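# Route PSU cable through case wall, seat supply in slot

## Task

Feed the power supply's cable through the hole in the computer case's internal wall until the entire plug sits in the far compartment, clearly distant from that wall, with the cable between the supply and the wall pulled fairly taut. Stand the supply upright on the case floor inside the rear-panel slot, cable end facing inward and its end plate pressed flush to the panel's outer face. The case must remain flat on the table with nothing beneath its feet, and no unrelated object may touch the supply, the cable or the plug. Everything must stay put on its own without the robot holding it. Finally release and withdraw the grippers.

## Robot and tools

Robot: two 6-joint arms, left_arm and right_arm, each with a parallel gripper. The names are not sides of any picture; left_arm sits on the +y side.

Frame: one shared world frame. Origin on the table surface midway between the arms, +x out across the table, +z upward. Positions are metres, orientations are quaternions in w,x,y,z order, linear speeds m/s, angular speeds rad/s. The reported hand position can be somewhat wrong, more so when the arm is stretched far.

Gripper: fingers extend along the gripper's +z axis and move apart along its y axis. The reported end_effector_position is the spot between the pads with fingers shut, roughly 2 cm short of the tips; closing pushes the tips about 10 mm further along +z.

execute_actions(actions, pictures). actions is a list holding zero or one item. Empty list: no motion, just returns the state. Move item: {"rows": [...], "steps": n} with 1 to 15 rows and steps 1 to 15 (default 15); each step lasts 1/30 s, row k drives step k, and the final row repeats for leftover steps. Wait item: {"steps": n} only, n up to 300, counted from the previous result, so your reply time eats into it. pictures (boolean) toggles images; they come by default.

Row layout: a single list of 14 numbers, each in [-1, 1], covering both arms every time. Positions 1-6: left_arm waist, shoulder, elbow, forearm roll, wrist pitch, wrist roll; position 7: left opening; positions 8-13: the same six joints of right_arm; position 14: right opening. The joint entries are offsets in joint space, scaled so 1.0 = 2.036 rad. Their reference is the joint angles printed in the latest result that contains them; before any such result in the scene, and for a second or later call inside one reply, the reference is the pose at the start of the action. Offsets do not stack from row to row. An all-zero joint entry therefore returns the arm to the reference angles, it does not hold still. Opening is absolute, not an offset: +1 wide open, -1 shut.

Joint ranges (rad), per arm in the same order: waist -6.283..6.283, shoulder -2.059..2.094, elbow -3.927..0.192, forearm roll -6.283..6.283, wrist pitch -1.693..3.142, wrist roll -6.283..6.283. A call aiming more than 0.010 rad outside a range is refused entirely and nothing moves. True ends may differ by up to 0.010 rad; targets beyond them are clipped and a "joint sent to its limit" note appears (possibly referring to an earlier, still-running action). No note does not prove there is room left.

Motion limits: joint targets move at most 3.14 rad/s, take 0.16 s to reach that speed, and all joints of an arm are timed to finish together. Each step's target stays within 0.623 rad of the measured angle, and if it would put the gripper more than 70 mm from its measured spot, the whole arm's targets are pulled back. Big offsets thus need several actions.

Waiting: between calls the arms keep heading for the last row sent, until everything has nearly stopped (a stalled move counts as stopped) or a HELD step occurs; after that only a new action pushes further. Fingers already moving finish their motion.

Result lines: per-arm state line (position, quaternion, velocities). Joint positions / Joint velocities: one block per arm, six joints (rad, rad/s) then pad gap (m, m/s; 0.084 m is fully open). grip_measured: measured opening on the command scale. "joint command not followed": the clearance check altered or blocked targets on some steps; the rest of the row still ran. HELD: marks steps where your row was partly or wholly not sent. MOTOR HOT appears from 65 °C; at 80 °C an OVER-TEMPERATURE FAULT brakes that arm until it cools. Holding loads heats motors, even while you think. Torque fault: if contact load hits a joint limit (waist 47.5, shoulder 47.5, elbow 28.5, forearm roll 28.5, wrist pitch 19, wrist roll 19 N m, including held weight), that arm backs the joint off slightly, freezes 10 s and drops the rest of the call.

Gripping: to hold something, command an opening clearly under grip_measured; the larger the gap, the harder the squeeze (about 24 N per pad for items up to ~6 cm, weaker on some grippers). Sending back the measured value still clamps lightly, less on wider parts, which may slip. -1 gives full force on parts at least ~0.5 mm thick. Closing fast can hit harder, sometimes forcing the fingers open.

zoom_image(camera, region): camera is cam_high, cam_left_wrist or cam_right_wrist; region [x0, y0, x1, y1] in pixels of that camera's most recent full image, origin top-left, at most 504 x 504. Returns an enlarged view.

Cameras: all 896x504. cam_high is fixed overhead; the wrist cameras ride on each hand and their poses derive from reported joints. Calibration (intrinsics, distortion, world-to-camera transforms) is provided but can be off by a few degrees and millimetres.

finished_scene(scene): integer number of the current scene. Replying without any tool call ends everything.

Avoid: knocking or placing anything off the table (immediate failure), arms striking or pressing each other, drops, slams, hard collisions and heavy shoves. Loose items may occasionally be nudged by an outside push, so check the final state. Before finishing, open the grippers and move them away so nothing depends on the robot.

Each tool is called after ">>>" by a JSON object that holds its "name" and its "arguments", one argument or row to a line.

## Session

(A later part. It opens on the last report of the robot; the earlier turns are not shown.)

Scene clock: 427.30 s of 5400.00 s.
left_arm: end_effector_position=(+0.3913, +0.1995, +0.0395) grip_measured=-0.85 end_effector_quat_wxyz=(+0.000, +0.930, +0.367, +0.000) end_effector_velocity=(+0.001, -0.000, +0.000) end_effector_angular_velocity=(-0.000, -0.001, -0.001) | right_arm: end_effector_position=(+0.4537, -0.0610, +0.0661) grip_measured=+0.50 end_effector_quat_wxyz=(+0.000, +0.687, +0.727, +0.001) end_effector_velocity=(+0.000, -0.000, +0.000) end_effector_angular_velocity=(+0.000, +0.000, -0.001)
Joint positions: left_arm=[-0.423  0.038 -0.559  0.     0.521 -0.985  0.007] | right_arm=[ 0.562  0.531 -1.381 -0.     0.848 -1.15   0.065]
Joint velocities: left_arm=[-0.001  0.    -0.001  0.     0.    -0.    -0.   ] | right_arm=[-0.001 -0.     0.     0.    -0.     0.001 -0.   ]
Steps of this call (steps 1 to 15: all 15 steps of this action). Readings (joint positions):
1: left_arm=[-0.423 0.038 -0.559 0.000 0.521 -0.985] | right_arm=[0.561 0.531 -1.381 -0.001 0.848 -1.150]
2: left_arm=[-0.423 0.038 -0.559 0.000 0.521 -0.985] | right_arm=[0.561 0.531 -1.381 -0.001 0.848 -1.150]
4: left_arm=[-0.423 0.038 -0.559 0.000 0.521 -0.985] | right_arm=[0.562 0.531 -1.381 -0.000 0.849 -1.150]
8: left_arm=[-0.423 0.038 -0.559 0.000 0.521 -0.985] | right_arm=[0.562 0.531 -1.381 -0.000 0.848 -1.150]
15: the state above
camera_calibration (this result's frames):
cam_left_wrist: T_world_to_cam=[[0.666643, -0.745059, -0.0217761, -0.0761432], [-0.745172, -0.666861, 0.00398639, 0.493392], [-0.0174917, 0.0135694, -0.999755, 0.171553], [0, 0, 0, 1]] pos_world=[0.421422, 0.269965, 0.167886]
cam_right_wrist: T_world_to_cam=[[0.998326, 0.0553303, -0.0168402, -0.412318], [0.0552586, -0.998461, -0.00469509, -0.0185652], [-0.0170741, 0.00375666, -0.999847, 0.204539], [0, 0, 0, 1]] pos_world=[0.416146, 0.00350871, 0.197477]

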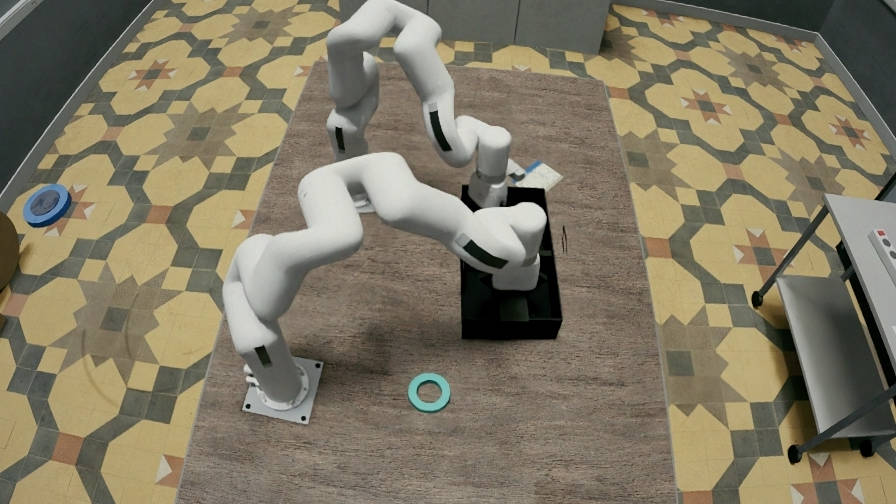

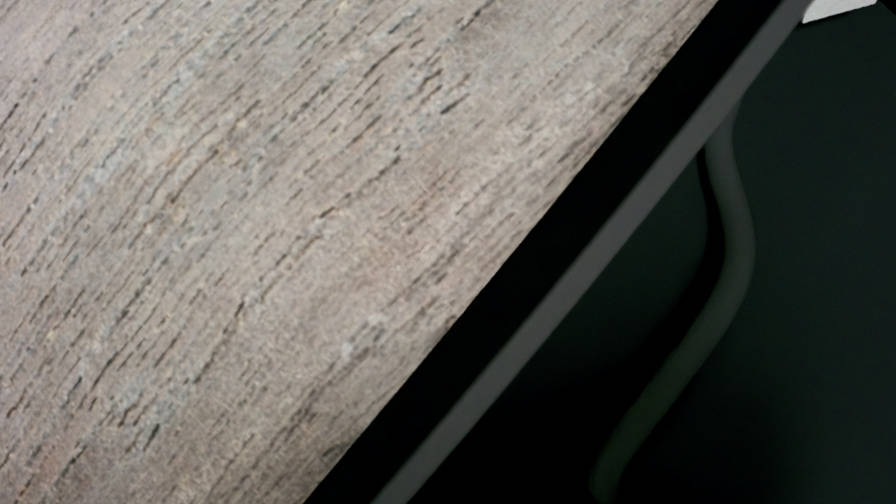

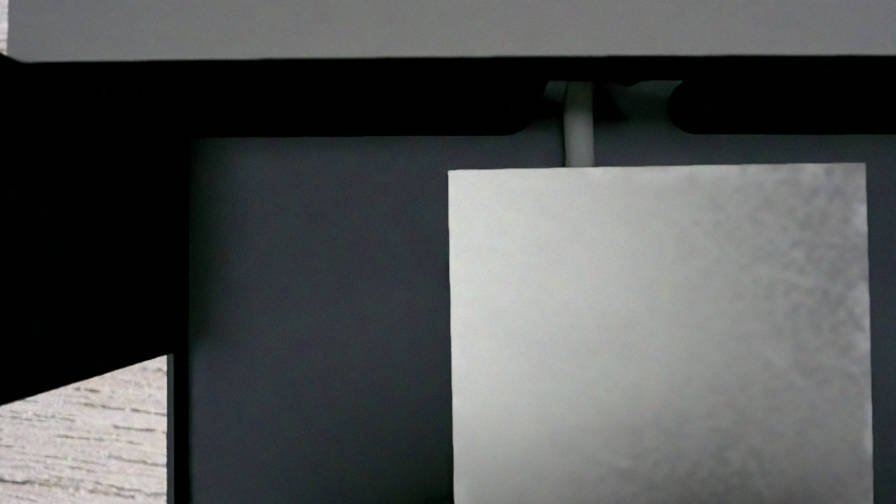

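>>> {"name": "execute_actions", "arguments": {
  "actions": [
    {"rows": [[0,0,0,0,0,0,-1,0,0,0,0,0,0.004,-0.3],[0,0,0,0,0,0,-1,0,0,0,0,0,0.004,-0.3],[0,0,0,0,0,0,-1,0,0,0,0,0,0.004,-0.3],[0,0,0,0,0,0,-1,0,0,0,0,0,0.004,-0.3],[0,0,0,0,0,0,-1,0.0023,0.0025,-0.004,0,0.0015,0.008,-0.3]], "steps": 15}
  ]
}}

Scene clock: 433.50 s of 5400.00 s.
left_arm: end_effector_position=(+0.3913, +0.1995, +0.0395) grip_measured=-0.85 end_effector_quat_wxyz=(+0.000, +0.930, +0.367, +0.000) end_effector_velocity=(-0.000, -0.000, -0.000) end_effector_angular_velocity=(+0.000, +0.000, -0.003) | right_arm: end_effector_position=(+0.4547, -0.0596, +0.0662) grip_measured=+0.50 end_effector_quat_wxyz=(+0.001, +0.692, +0.722, +0.001) end_effector_velocity=(+0.001, +0.002, +0.001) end_effector_angular_velocity=(+0.001, -0.001, -0.005)
Joint positions: left_arm=[-0.423  0.038 -0.559  0.     0.521 -0.985  0.007] | right_arm=[ 0.564  0.536 -1.389 -0.001  0.851 -1.134  0.065]
Joint velocities: left_arm=[-0.001  0.     0.    -0.    -0.     0.002  0.   ] | right_arm=[ 0.002  0.002 -0.005  0.001  0.002  0.006  0.   ]
Steps of this call (steps 1 to 15: the robot went on to your last target; steps 16 to 90: nothing new was sent; then 2.70 s passed at rest; steps 91 to 105: all 15 steps of this action). Readings (joint positions):
91: left_arm=[-0.423 0.038 -0.559 0.000 0.521 -0.985] | right_arm=[0.561 0.531 -1.381 -0.001 0.848 -1.150]
92: left_arm=[-0.423 0.038 -0.559 0.000 0.521 -0.985] | right_arm=[0.561 0.531 -1.381 -0.001 0.848 -1.149]
94: left_arm=[-0.423 0.038 -0.559 0.000 0.521 -0.985] | right_arm=[0.561 0.531 -1.381 -0.001 0.848 -1.146]
98: left_arm=[-0.423 0.038 -0.559 0.000 0.521 -0.985] | right_arm=[0.562 0.534 -1.386 -0.001 0.850 -1.139]
105: the state above
camera_calibration (this result's frames):
cam_left_wrist: T_world_to_cam=[[0.666647, -0.745055, -0.0217824, -0.0761412], [-0.745168, -0.666865, 0.00398911, 0.493392], [-0.017498, 0.0135722, -0.999755, 0.171554], [0, 0, 0, 1]] pos_world=[0.421421, 0.269968, 0.167885]
cam_right_wrist: T_world_to_cam=[[0.998979, 0.042038, -0.0165305, -0.414484], [0.0419794, -0.999111, -0.00387391, -0.011267], [-0.0166787, 0.00317601, -0.999856, 0.204388], [0, 0, 0, 1]] pos_world=[0.417943, 0.00551796, 0.197464]

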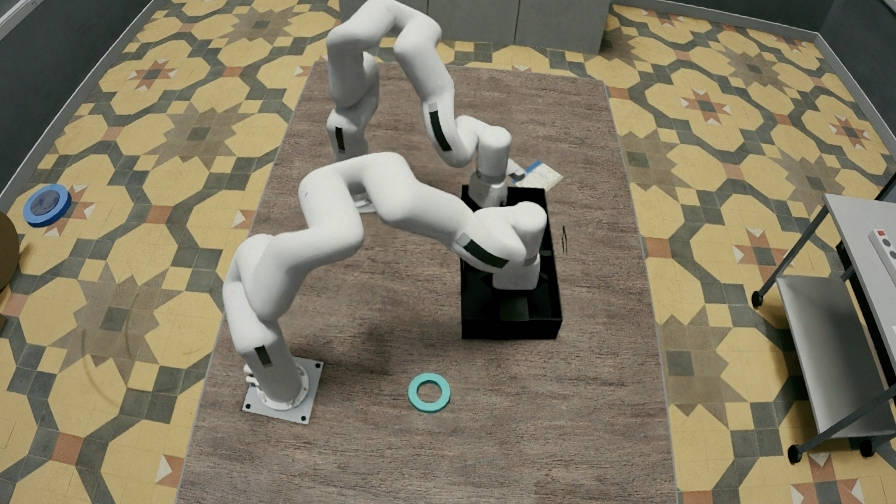

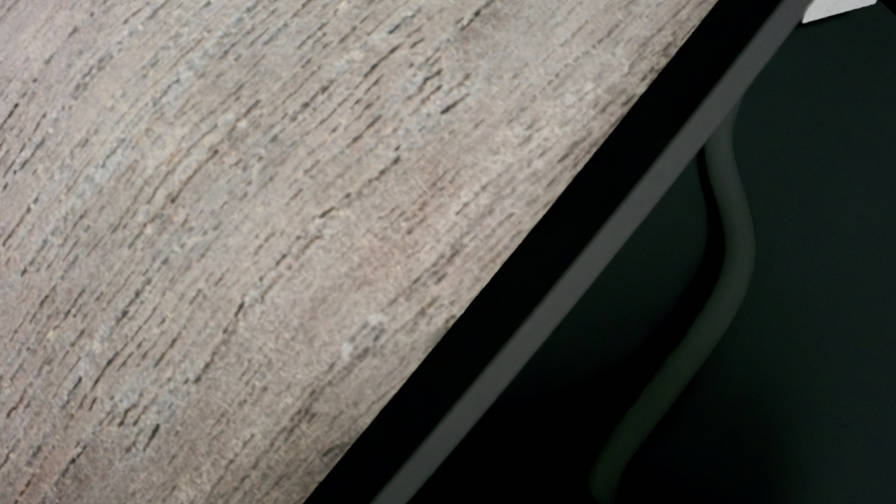

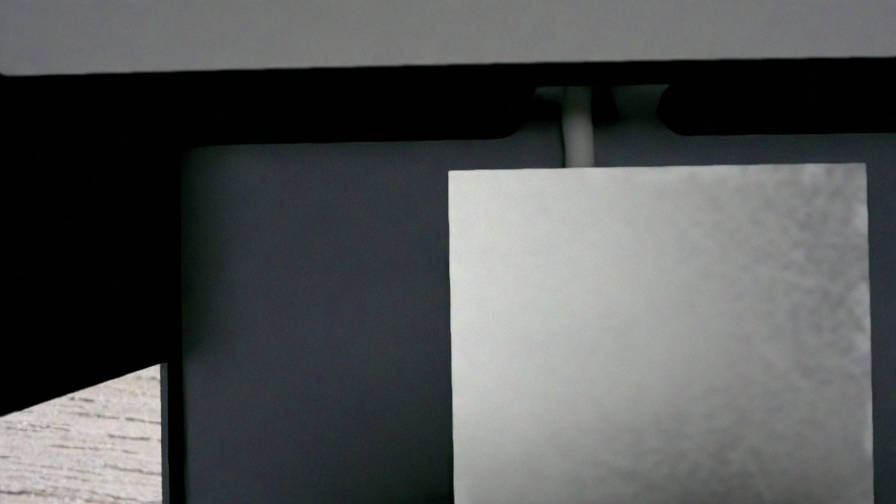

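>>> {"name": "execute_actions", "arguments": {
  "actions": [
    {"rows": [[0,0.008,0.001,0,-0.009,0,-1,0,0,0,0,0,0,-0.3],[0,0.008,0.001,0,-0.009,0,-1,0,0,0,0,0,0,-0.3],[0,0.008,0.001,0,-0.009,0,-1,0,0,0,0,0,0,-0.3],[0,0.008,0.001,0,-0.009,0,-1,0,0,0,0,0,0,-0.3],[0,0.008,0.001,0,-0.009,0,-1,0,0,0,0,0,0,-0.3],[0,0.008,0.001,0,-0.009,0,-1,0,0,0,0,0,0,-0.3],[0,0.008,0.001,0,-0.009,0,-0.3,0,0,0,0,0,0,-0.3]], "steps": 15}
  ],
  "pictures": false
}}

>>> {"name": "execute_actions", "arguments": {
  "actions": [
    {"rows": [[0,-0.08,-0.005,0,0.085,0,-0.3,0,0,0,0,0,0,-0.3],[0,-0.08,-0.005,0,0.085,0,-0.3,0,0,0,0,0,0,-0.3],[0,-0.08,-0.005,0,0.085,0,-0.3,0,0,0,0,0,0,-0.3],[0,-0.08,-0.005,0,0.085,0,-0.3,0,0,0,0,0,0,-0.3],[0,-0.08,-0.005,0,0.085,0,-0.3,0,0,0,0,0,0,-0.3],[0,-0.08,-0.005,0,0.085,0,-0.3,0,0,0,0,0,0,-0.3],[0,-0.08,-0.005,0,0.085,0,-0.3,0,0,0,0,0,0,-0.3],[0,-0.17,-0.06,0,0.23,0,-0.3,0,0,0,0,0,0,1]], "steps": 15}
  ],
  "pictures": false
}}

>>> {"name": "execute_actions", "arguments": {
  "actions": [
    {"steps": 12}
  ]
}}

Scene clock: 442.30 s of 5400.00 s.
left_arm: end_effector_position=(+0.3910, +0.1995, +0.0341) grip_measured=-0.32 end_effector_quat_wxyz=(+0.000, +0.930, +0.367, +0.000) end_effector_velocity=(+0.001, -0.000, -0.000) end_effector_angular_velocity=(-0.001, -0.002, +0.000) | right_arm: end_effector_position=(+0.4545, -0.0590, +0.0662) grip_measured=+0.50 end_effector_quat_wxyz=(+0.001, +0.692, +0.722, +0.001) end_effector_velocity=(+0.000, -0.000, +0.000) end_effector_angular_velocity=(-0.001, -0.001, +0.000)
Joint positions: left_arm=[-0.423  0.054 -0.557  0.     0.503 -0.985  0.03 ] | right_arm=[ 0.565  0.536 -1.389 -0.001  0.851 -1.134  0.065]
Joint velocities: left_arm=[-0.     0.001 -0.001 -0.    -0.003 -0.     0.001] | right_arm=[-0.001  0.001 -0.001 -0.001  0.    -0.    -0.   ]
Steps of this call (steps 1 to 15: the robot went on to your last target; steps 16 to 90: nothing new was sent; then 5.30 s passed at rest; steps 91 to 105: all 15 steps of this action). Readings (joint positions):
91: left_arm=[-0.423 0.038 -0.559 0.000 0.521 -0.985] | right_arm=[0.565 0.536 -1.389 -0.000 0.851 -1.134]
92: left_arm=[-0.423 0.039 -0.559 0.000 0.518 -0.985] | right_arm=[0.565 0.536 -1.389 -0.000 0.851 -1.134]
94: left_arm=[-0.423 0.046 -0.559 0.000 0.511 -0.985] | right_arm=[0.565 0.536 -1.389 -0.000 0.851 -1.134]
98: left_arm=[-0.423 0.052 -0.557 0.000 0.505 -0.985] | right_arm=[0.565 0.536 -1.389 -0.001 0.851 -1.134]
105: the state above

Scene clock: 442.80 s of 5400.00 s.
left_arm: end_effector_position=(+0.3905, +0.1997, +0.1443) grip_measured=-0.32 end_effector_quat_wxyz=(+0.001, +0.930, +0.367, +0.002) end_effector_velocity=(+0.006, -0.001, +0.342) end_effector_angular_velocity=(-0.025, -0.106, +0.001) | right_arm: end_effector_position=(+0.4537, -0.0564, +0.0664) grip_measured=+1.00 end_effector_quat_wxyz=(+0.000, +0.691, +0.723, +0.002) end_effector_velocity=(+0.003, -0.017, -0.004) end_effector_angular_velocity=(-0.013, +0.009, -0.020)
Joint positions: left_arm=[-0.423 -0.228 -0.645  0.     0.867 -0.985  0.03 ] | right_arm=[ 0.569  0.536 -1.39   0.001  0.85  -1.134  0.084]
Joint velocities: left_arm=[ 0.    -0.681 -0.413 -0.     0.985 -0.     0.   ] | right_arm=[-0.027  0.001  0.008 -0.01   0.005 -0.001  0.002]
Steps of this call (steps 1 to 15: all 15 steps of this action). Readings (joint positions):
1: left_arm=[-0.423 0.054 -0.557 0.000 0.503 -0.985] | right_arm=[0.565 0.536 -1.389 -0.001 0.851 -1.134]
2: left_arm=[-0.423 0.051 -0.557 0.000 0.507 -0.985] | right_arm=[0.565 0.536 -1.389 -0.001 0.851 -1.134]
4: left_arm=[-0.423 0.018 -0.557 0.000 0.547 -0.985] | right_arm=[0.565 0.536 -1.389 -0.001 0.851 -1.134]
8: left_arm=[-0.423 -0.081 -0.569 0.000 0.641 -0.985] | right_arm=[0.565 0.536 -1.389 -0.001 0.851 -1.134]
15: the state above

Scene clock: 443.20 s of 5400.00 s.
left_arm: end_effector_position=(+0.3848, +0.2010, +0.1730) grip_measured=-0.32 end_effector_quat_wxyz=(-0.000, +0.930, +0.367, -0.001) end_effector_velocity=(+0.001, -0.000, +0.008) end_effector_angular_velocity=(-0.002, -0.007, +0.002) | right_arm: end_effector_position=(+0.4544, -0.0588, +0.0662) grip_measured=+1.00 end_effector_quat_wxyz=(+0.001, +0.692, +0.722, +0.001) end_effector_velocity=(+0.000, -0.001, -0.001) end_effector_angular_velocity=(-0.002, +0.001, -0.002)
Joint positions: left_arm=[-0.423 -0.29  -0.678  0.     0.97  -0.985  0.03 ] | right_arm=[ 0.565  0.536 -1.389 -0.001  0.851 -1.134  0.084]
Joint velocities: left_arm=[ 0.    -0.013 -0.01  -0.     0.016 -0.001  0.   ] | right_arm=[-0.002  0.001  0.001 -0.001  0.     0.001  0.   ]
Steps of this call (steps 1 to 12: the robot went on to your last target). Readings (joint positions):
1: left_arm=[-0.423 -0.248 -0.657 0.000 0.896 -0.985] | right_arm=[0.568 0.536 -1.389 0.000 0.851 -1.134]
2: left_arm=[-0.423 -0.263 -0.665 0.000 0.918 -0.985] | right_arm=[0.567 0.536 -1.389 0.000 0.851 -1.134]
4: left_arm=[-0.423 -0.278 -0.673 0.000 0.945 -0.985] | right_arm=[0.566 0.536 -1.389 -0.000 0.851 -1.134]
8: left_arm=[-0.423 -0.287 -0.676 0.000 0.965 -0.985] | right_arm=[0.565 0.536 -1.389 -0.001 0.851 -1.134]
12: the state above
camera_calibration (this result's frames):
cam_left_wrist: T_world_to_cam=[[0.666613, -0.745028, -0.0236733, -0.0673813], [-0.745144, -0.666883, 0.00521416, 0.48883], [-0.019672, 0.0141642, -0.999706, 0.305572], [0, 0, 0, 1]] pos_world=[0.415177, 0.271464, 0.301339]
cam_right_wrist: T_world_to_cam=[[0.99895, 0.0427431, -0.0165201, -0.414177], [0.0426766, -0.999079, -0.00435431, -0.0108149], [-0.016691, 0.00364471, -0.999854, 0.20438], [0, 0, 0, 1]] pos_world=[0.417615, 0.00615336, 0.197461]

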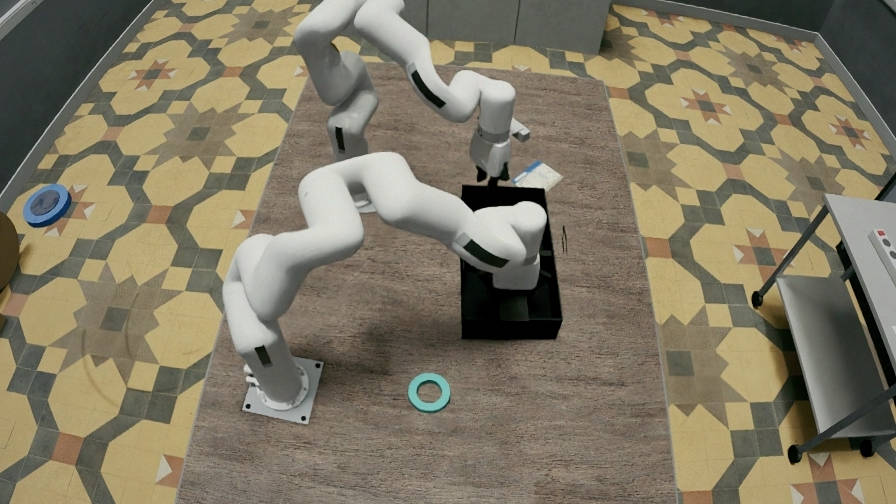

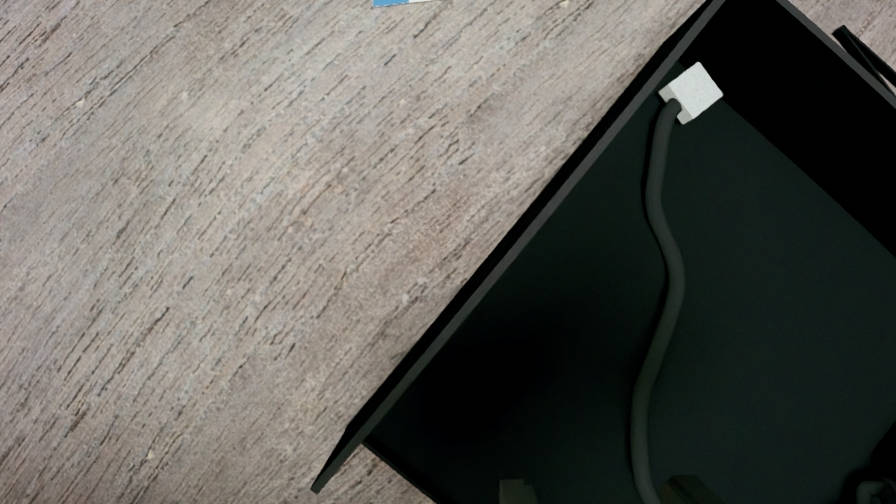

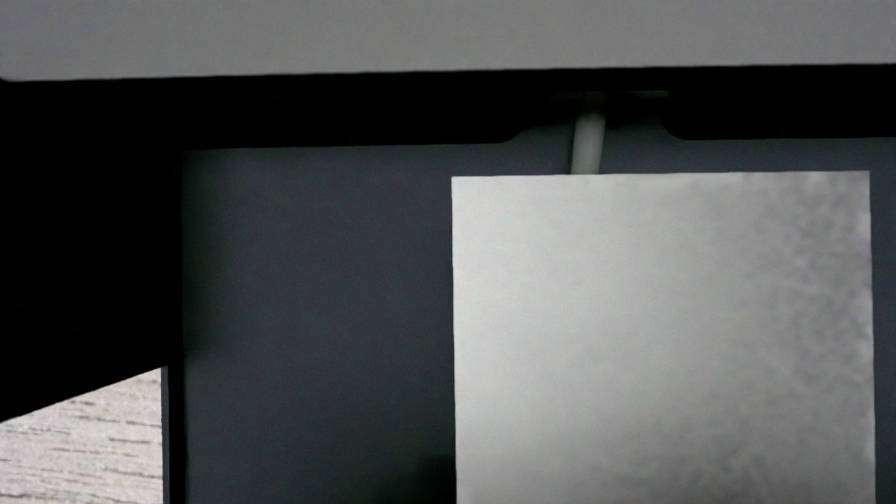

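>>> {"name": "execute_actions", "arguments": {
  "actions": [
    {"rows": [[0.1,-0.03,0,0,0.03,0,0,0,-0.019,-0.006,0,0.025,0,1],[0.1,-0.03,0,0,0.03,0,0,0,-0.019,-0.006,0,0.025,0,1],[0.1,-0.03,0,0,0.03,0,0,0,-0.019,-0.006,0,0.025,0,1],[0.1,-0.03,0,0,0.03,0,0,0,-0.019,-0.006,0,0.025,0,1],[0.2,-0.06,0,0,0.06,0,0,0,-0.038,-0.012,0,0.051,0,1],[0.2,-0.06,0,0,0.06,0,0,0,-0.038,-0.012,0,0.051,0,1],[0.2,-0.06,0,0,0.06,0,0,0,-0.038,-0.012,0,0.051,0,1],[0.2,-0.06,0,0,0.06,0,0,0,-0.038,-0.012,0,0.051,0,1],[0.2,-0.06,0,0,0.06,0,0,0,-0.038,-0.012,0,0.051,0,1],[0.3,-0.1,0,0,0.1,0,0,0,-0.072,-0.049,0,0.122,0,1]], "steps": 15}
  ],
  "pictures": false
}}

>>> {"name": "execute_actions", "arguments": {
  "actions": [
    {"steps": 10}
  ],
  "pictures": false
}}

>>> {"name": "execute_actions", "arguments": {
  "actions": [
    {"rows": [[0,0,0,0,0,0,0,-0.035,-0.03,-0.135,0,0.165,-0.035,1]], "steps": 15}
  ],
  "pictures": false
}}

>>> {"name": "execute_actions", "arguments": {
  "actions": [
    {"steps": 12}
  ]
}}

Scene clock: 449.33 s of 5400.00 s.
left_arm: end_effector_position=(+0.3667, +0.3475, +0.2105) grip_measured=-0.01 end_effector_quat_wxyz=(-0.000, +0.837, +0.548, -0.000) end_effector_velocity=(-0.127, +0.329, +0.099) end_effector_angular_velocity=(+0.001, -0.006, +0.992) | right_arm: end_effector_position=(+0.4525, -0.0599, +0.1477) grip_measured=+1.00 end_effector_quat_wxyz=(+0.000, +0.692, +0.722, -0.001) end_effector_velocity=(+0.055, +0.029, +0.367) end_effector_angular_velocity=(+0.123, -0.239, +0.001)
Joint positions: left_arm=[-0.015 -0.421 -0.678  0.     1.1   -0.985  0.044] | right_arm=[ 0.565  0.418 -1.459 -0.001  1.044 -1.134  0.084]
Joint velocities: left_arm=[ 0.992 -0.358 -0.002 -0.     0.355 -0.     0.   ] | right_arm=[ 0.001 -0.398 -0.443 -0.001  0.572 -0.     0.   ]
Steps of this call (steps 1 to 30: the robot went on to your last target; steps 31 to 90: nothing new was sent; then 2.63 s passed at rest; steps 91 to 105: all 15 steps of this action). Readings (joint positions):
91: left_arm=[-0.423 -0.292 -0.679 0.000 0.971 -0.985] | right_arm=[0.565 0.536 -1.389 -0.001 0.851 -1.134]
92: left_arm=[-0.420 -0.293 -0.679 0.000 0.973 -0.985] | right_arm=[0.565 0.534 -1.389 -0.001 0.856 -1.134]
94: left_arm=[-0.382 -0.304 -0.678 -0.000 0.985 -0.985] | right_arm=[0.565 0.520 -1.392 -0.001 0.875 -1.134]
98: left_arm=[-0.244 -0.345 -0.679 0.000 1.023 -0.985] | right_arm=[0.565 0.484 -1.405 -0.001 0.920 -1.134]
105: the state above

Scene clock: 449.67 s of 5400.00 s.
left_arm: end_effector_position=(+0.3352, +0.4071, +0.2286) grip_measured=-0.01 end_effector_quat_wxyz=(-0.000, +0.780, +0.626, -0.001) end_effector_velocity=(-0.019, +0.023, +0.004) end_effector_angular_velocity=(-0.006, +0.012, +0.084) | right_arm: end_effector_position=(+0.4513, -0.0605, +0.1699) grip_measured=+1.00 end_effector_quat_wxyz=(-0.000, +0.692, +0.722, -0.002) end_effector_velocity=(+0.005, +0.003, +0.017) end_effector_angular_velocity=(+0.010, -0.020, +0.001)
Joint positions: left_arm=[ 0.178 -0.49  -0.678  0.     1.17  -0.985  0.044] | right_arm=[ 0.565  0.391 -1.486 -0.001  1.098 -1.134  0.084]
Joint velocities: left_arm=[ 0.086 -0.027  0.005 -0.001  0.036  0.002 -0.   ] | right_arm=[ 0.    -0.015 -0.023 -0.     0.015 -0.001  0.   ]
Steps of this call (steps 1 to 10: the robot went on to your last target). Readings (joint positions):
1: left_arm=[0.018 -0.433 -0.678 0.000 1.112 -0.985] | right_arm=[0.565 0.406 -1.472 -0.001 1.060 -1.134]
2: left_arm=[0.051 -0.445 -0.678 0.000 1.124 -0.985] | right_arm=[0.565 0.398 -1.481 -0.001 1.071 -1.134]
4: left_arm=[0.113 -0.467 -0.678 0.000 1.146 -0.985] | right_arm=[0.565 0.392 -1.486 -0.001 1.085 -1.134]
8: left_arm=[0.170 -0.488 -0.678 0.000 1.166 -0.985] | right_arm=[0.565 0.392 -1.485 -0.001 1.096 -1.134]
10: the state above

Scene clock: 450.17 s of 5400.00 s.
left_arm: end_effector_position=(+0.3352, +0.4070, +0.2286) grip_measured=-0.01 end_effector_quat_wxyz=(-0.000, +0.780, +0.626, -0.001) end_effector_velocity=(-0.000, +0.001, +0.000) end_effector_angular_velocity=(+0.000, -0.001, +0.001) | right_arm: end_effector_position=(+0.4652, -0.0970, +0.2914) grip_measured=+1.00 end_effector_quat_wxyz=(+0.001, +0.692, +0.722, +0.001) end_effector_velocity=(-0.015, -0.025, +0.043) end_effector_angular_velocity=(-0.027, +0.066, +0.011)
Joint positions: left_arm=[ 0.178 -0.49  -0.678  0.     1.17  -0.985  0.044] | right_arm=[ 0.497  0.331 -1.748 -0.001  1.414 -1.201  0.084]
Joint velocities: left_arm=[ 0.001 -0.    -0.     0.    -0.     0.001 -0.   ] | right_arm=[-0.031 -0.011 -0.124  0.002  0.206 -0.043 -0.   ]
Steps of this call (steps 1 to 15: all 15 steps of this action). Readings (joint positions):
1: left_arm=[0.180 -0.491 -0.677 0.000 1.171 -0.985] | right_arm=[0.565 0.391 -1.487 -0.001 1.099 -1.134]
2: left_arm=[0.181 -0.491 -0.677 0.000 1.171 -0.985] | right_arm=[0.564 0.390 -1.490 -0.001 1.104 -1.135]
4: left_arm=[0.179 -0.491 -0.677 0.000 1.171 -0.985] | right_arm=[0.557 0.386 -1.518 -0.001 1.145 -1.144]
8: left_arm=[0.178 -0.490 -0.677 0.000 1.170 -0.985] | right_arm=[0.528 0.359 -1.630 -0.001 1.269 -1.170]
15: the state above

Scene clock: 450.57 s of 5400.00 s.
left_arm: end_effector_position=(+0.3352, +0.4071, +0.2286) grip_measured=-0.01 end_effector_quat_wxyz=(-0.000, +0.780, +0.626, -0.001) end_effector_velocity=(+0.000, -0.000, +0.000) end_effector_angular_velocity=(+0.000, -0.000, +0.000) | right_arm: end_effector_position=(+0.4640, -0.0994, +0.2956) grip_measured=+1.00 end_effector_quat_wxyz=(-0.000, +0.692, +0.722, -0.002) end_effector_velocity=(+0.001, -0.001, +0.003) end_effector_angular_velocity=(+0.001, -0.004, -0.002)
Joint positions: left_arm=[ 0.178 -0.49  -0.678  0.     1.17  -0.985  0.044] | right_arm=[ 0.494  0.331 -1.76  -0.001  1.434 -1.205  0.084]
Joint velocities: left_arm=[-0.001  0.    -0.     0.    -0.    -0.001 -0.   ] | right_arm=[-0.002 -0.001 -0.006 -0.     0.003  0.001  0.   ]
Steps of this call (steps 1 to 12: the robot went on to your last target). Readings (joint positions):
1: left_arm=[0.178 -0.490 -0.678 0.000 1.170 -0.985] | right_arm=[0.496 0.331 -1.751 -0.001 1.420 -1.202]
2: left_arm=[0.178 -0.490 -0.678 0.000 1.170 -0.985] | right_arm=[0.496 0.331 -1.753 -0.001 1.424 -1.203]
4: left_arm=[0.178 -0.490 -0.678 0.000 1.170 -0.985] | right_arm=[0.495 0.332 -1.755 -0.001 1.429 -1.204]
8: left_arm=[0.178 -0.490 -0.678 0.000 1.170 -0.985] | right_arm=[0.494 0.331 -1.759 -0.001 1.433 -1.205]
12: the state above
camera_calibration (this result's frames):
cam_left_wrist: T_world_to_cam=[[0.971096, -0.237486, -0.0239463, -0.188122], [-0.237425, -0.971391, 0.00542177, 0.542694], [-0.0245488, 0.000420381, -0.999699, 0.364456], [0, 0, 0, 1]] pos_world=[0.320481, 0.482338, 0.356899]
cam_right_wrist: T_world_to_cam=[[0.998864, 0.0423773, -0.0217845, -0.416687], [0.0423441, -0.999101, -0.00198167, -0.0512594], [-0.0218489, 0.00105697, -0.999761, 0.436173], [0, 0, 0, 1]] pos_world=[0.427914, -0.0340163, 0.42689]

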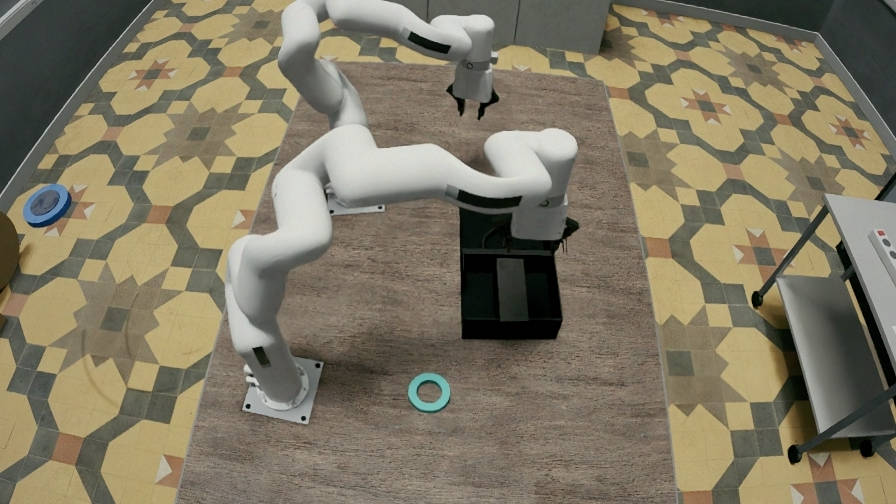

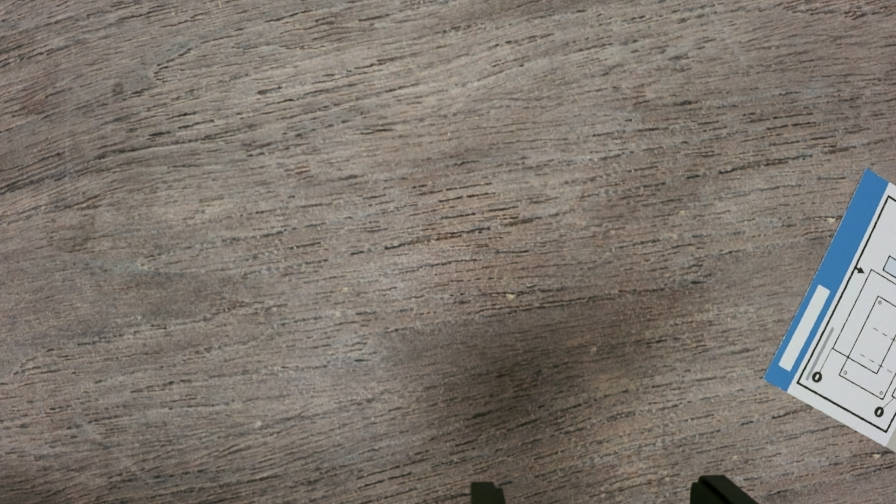

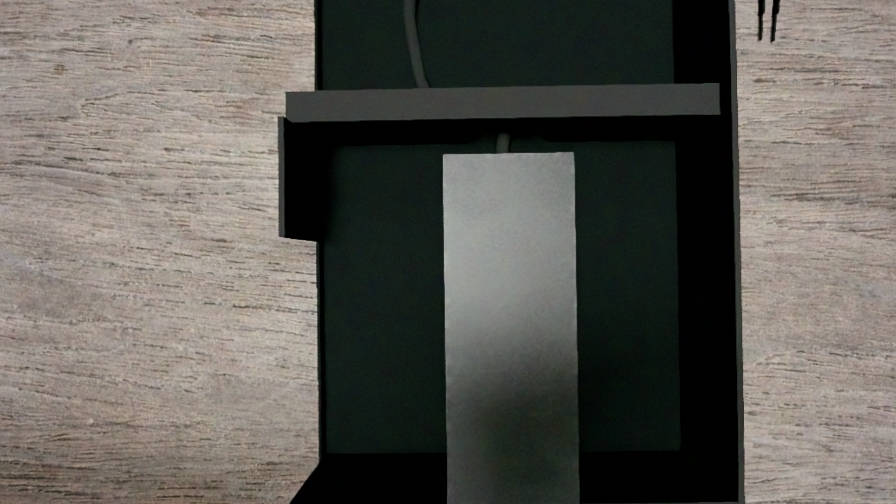

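>>> {"name": "execute_actions", "arguments": {
  "actions": [
    {"rows": [[0,0,0,0,0,0,0,-0.1,-0.03,0.05,0,-0.02,-0.1,1]], "steps": 15}
  ],
  "pictures": false
}}

>>> {"name": "execute_actions", "arguments": {
  "actions": [
    {"steps": 10}
  ]
}}

Scene clock: 453.90 s of 5400.00 s.
left_arm: end_effector_position=(+0.3352, +0.4071, +0.2286) grip_measured=-0.01 end_effector_quat_wxyz=(-0.000, +0.780, +0.626, -0.001) end_effector_velocity=(+0.000, +0.000, +0.000) end_effector_angular_velocity=(+0.000, -0.001, -0.000) | right_arm: end_effector_position=(+0.4841, -0.2089, +0.2899) grip_measured=+1.00 end_effector_quat_wxyz=(-0.001, +0.692, +0.722, -0.002) end_effector_velocity=(+0.001, -0.024, -0.002) end_effector_angular_velocity=(+0.003, -0.000, +0.025)
Joint positions: left_arm=[ 0.178 -0.49  -0.678  0.     1.17  -0.985  0.044] | right_arm=[ 0.297  0.271 -1.662 -0.001  1.394 -1.402  0.084]
Joint velocities: left_arm=[ 0.     0.     0.    -0.    -0.001  0.     0.   ] | right_arm=[-0.044 -0.019  0.032  0.003 -0.015 -0.069  0.   ]
Steps of this call (steps 1 to 30: the robot went on to your last target; steps 31 to 85: nothing new was sent; steps 86 to 100: all 15 steps of this action). Readings (joint positions):
86: left_arm=[0.178 -0.490 -0.678 0.000 1.170 -0.985] | right_arm=[0.493 0.330 -1.761 -0.001 1.434 -1.205]
87: left_arm=[0.178 -0.490 -0.678 0.000 1.170 -0.985] | right_arm=[0.491 0.329 -1.759 -0.001 1.433 -1.210]
89: left_arm=[0.178 -0.490 -0.678 0.000 1.170 -0.985] | right_arm=[0.460 0.319 -1.741 -0.000 1.426 -1.246]
93: left_arm=[0.178 -0.490 -0.678 0.000 1.170 -0.985] | right_arm=[0.361 0.291 -1.695 -0.001 1.408 -1.336]
100: the state above

Scene clock: 454.23 s of 5400.00 s.
left_arm: end_effector_position=(+0.3352, +0.4071, +0.2286) grip_measured=-0.01 end_effector_quat_wxyz=(-0.000, +0.780, +0.626, -0.001) end_effector_velocity=(-0.000, +0.000, +0.000) end_effector_angular_velocity=(+0.000, -0.000, +0.002) | right_arm: end_effector_position=(+0.4843, -0.2120, +0.2896) grip_measured=+1.00 end_effector_quat_wxyz=(-0.001, +0.692, +0.722, -0.002) end_effector_velocity=(+0.000, -0.003, -0.000) end_effector_angular_velocity=(-0.001, +0.001, -0.002)
Joint positions: left_arm=[ 0.178 -0.49  -0.678  0.     1.17  -0.985  0.044] | right_arm=[ 0.291  0.27  -1.659 -0.001  1.393 -1.408  0.084]
Joint velocities: left_arm=[ 0.001  0.    -0.    -0.    -0.    -0.     0.   ] | right_arm=[-0.005 -0.001  0.003 -0.001 -0.    -0.003 -0.   ]
Steps of this call (steps 1 to 10: the robot went on to your last target). Readings (joint positions):
1: left_arm=[0.178 -0.490 -0.678 0.000 1.170 -0.985] | right_arm=[0.295 0.271 -1.661 -0.001 1.394 -1.404]
2: left_arm=[0.178 -0.490 -0.678 0.000 1.170 -0.985] | right_arm=[0.294 0.270 -1.660 -0.001 1.394 -1.405]
4: left_arm=[0.178 -0.490 -0.678 0.000 1.170 -0.985] | right_arm=[0.293 0.270 -1.660 -0.001 1.393 -1.407]
8: left_arm=[0.178 -0.490 -0.678 0.000 1.170 -0.985] | right_arm=[0.291 0.270 -1.659 -0.001 1.393 -1.408]
10: the state above
camera_calibration (this result's frames):
cam_left_wrist: T_world_to_cam=[[0.971096, -0.237486, -0.0239463, -0.188122], [-0.237424, -0.971391, 0.00542178, 0.542694], [-0.0245488, 0.000420359, -0.999699, 0.364456], [0, 0, 0, 1]] pos_world=[0.320481, 0.482338, 0.356899]
cam_right_wrist: T_world_to_cam=[[0.998832, 0.0429408, -0.0221408, -0.43209], [0.0428909, -0.999076, -0.00272545, -0.164679], [-0.0222374, 0.00177263, -0.999751, 0.431069], [0, 0, 0, 1]] pos_world=[0.448234, -0.146737, 0.420946]

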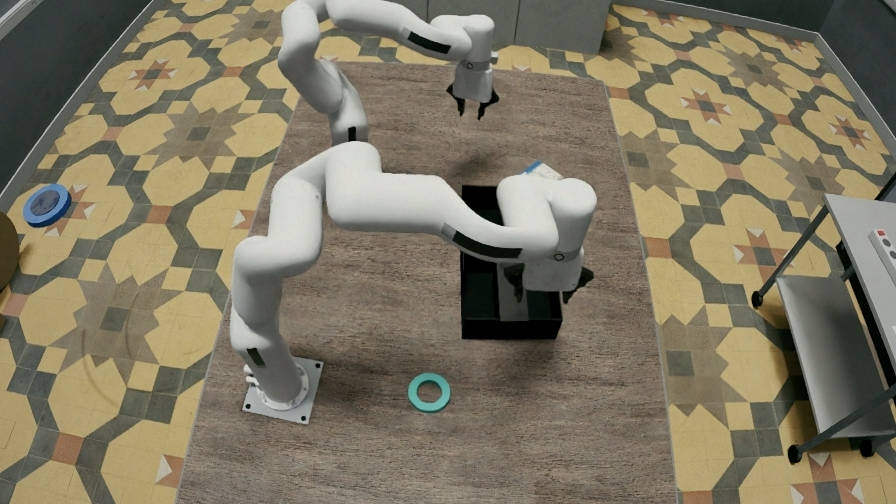

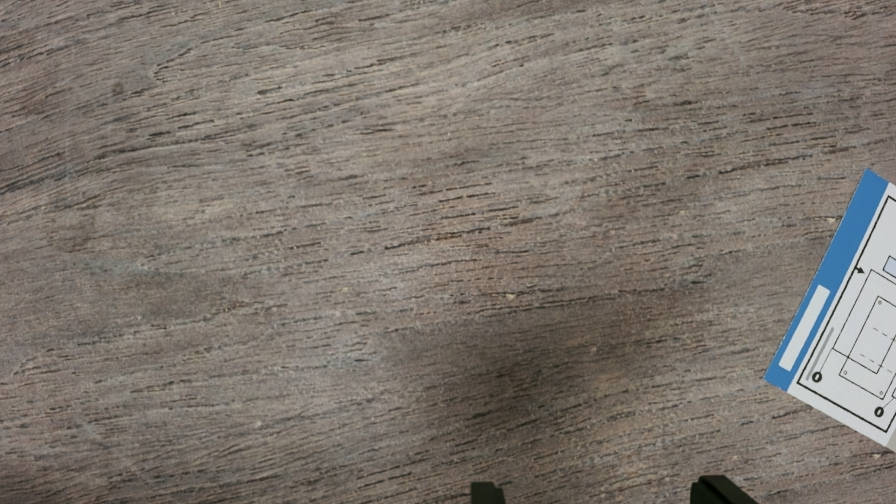

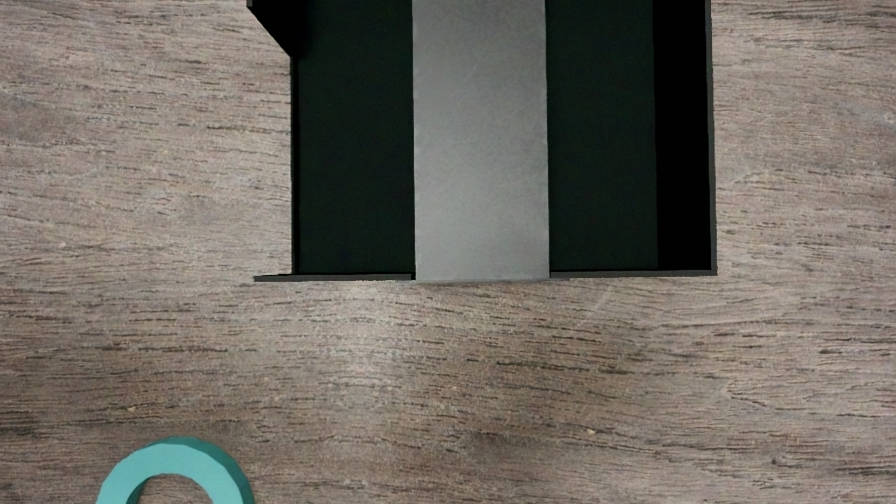

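Plate looks flush. Finishing scene 1.

>>> {"name": "finished_scene", "arguments": {
  "scene": 1
}}

The scene is finished: the task was done.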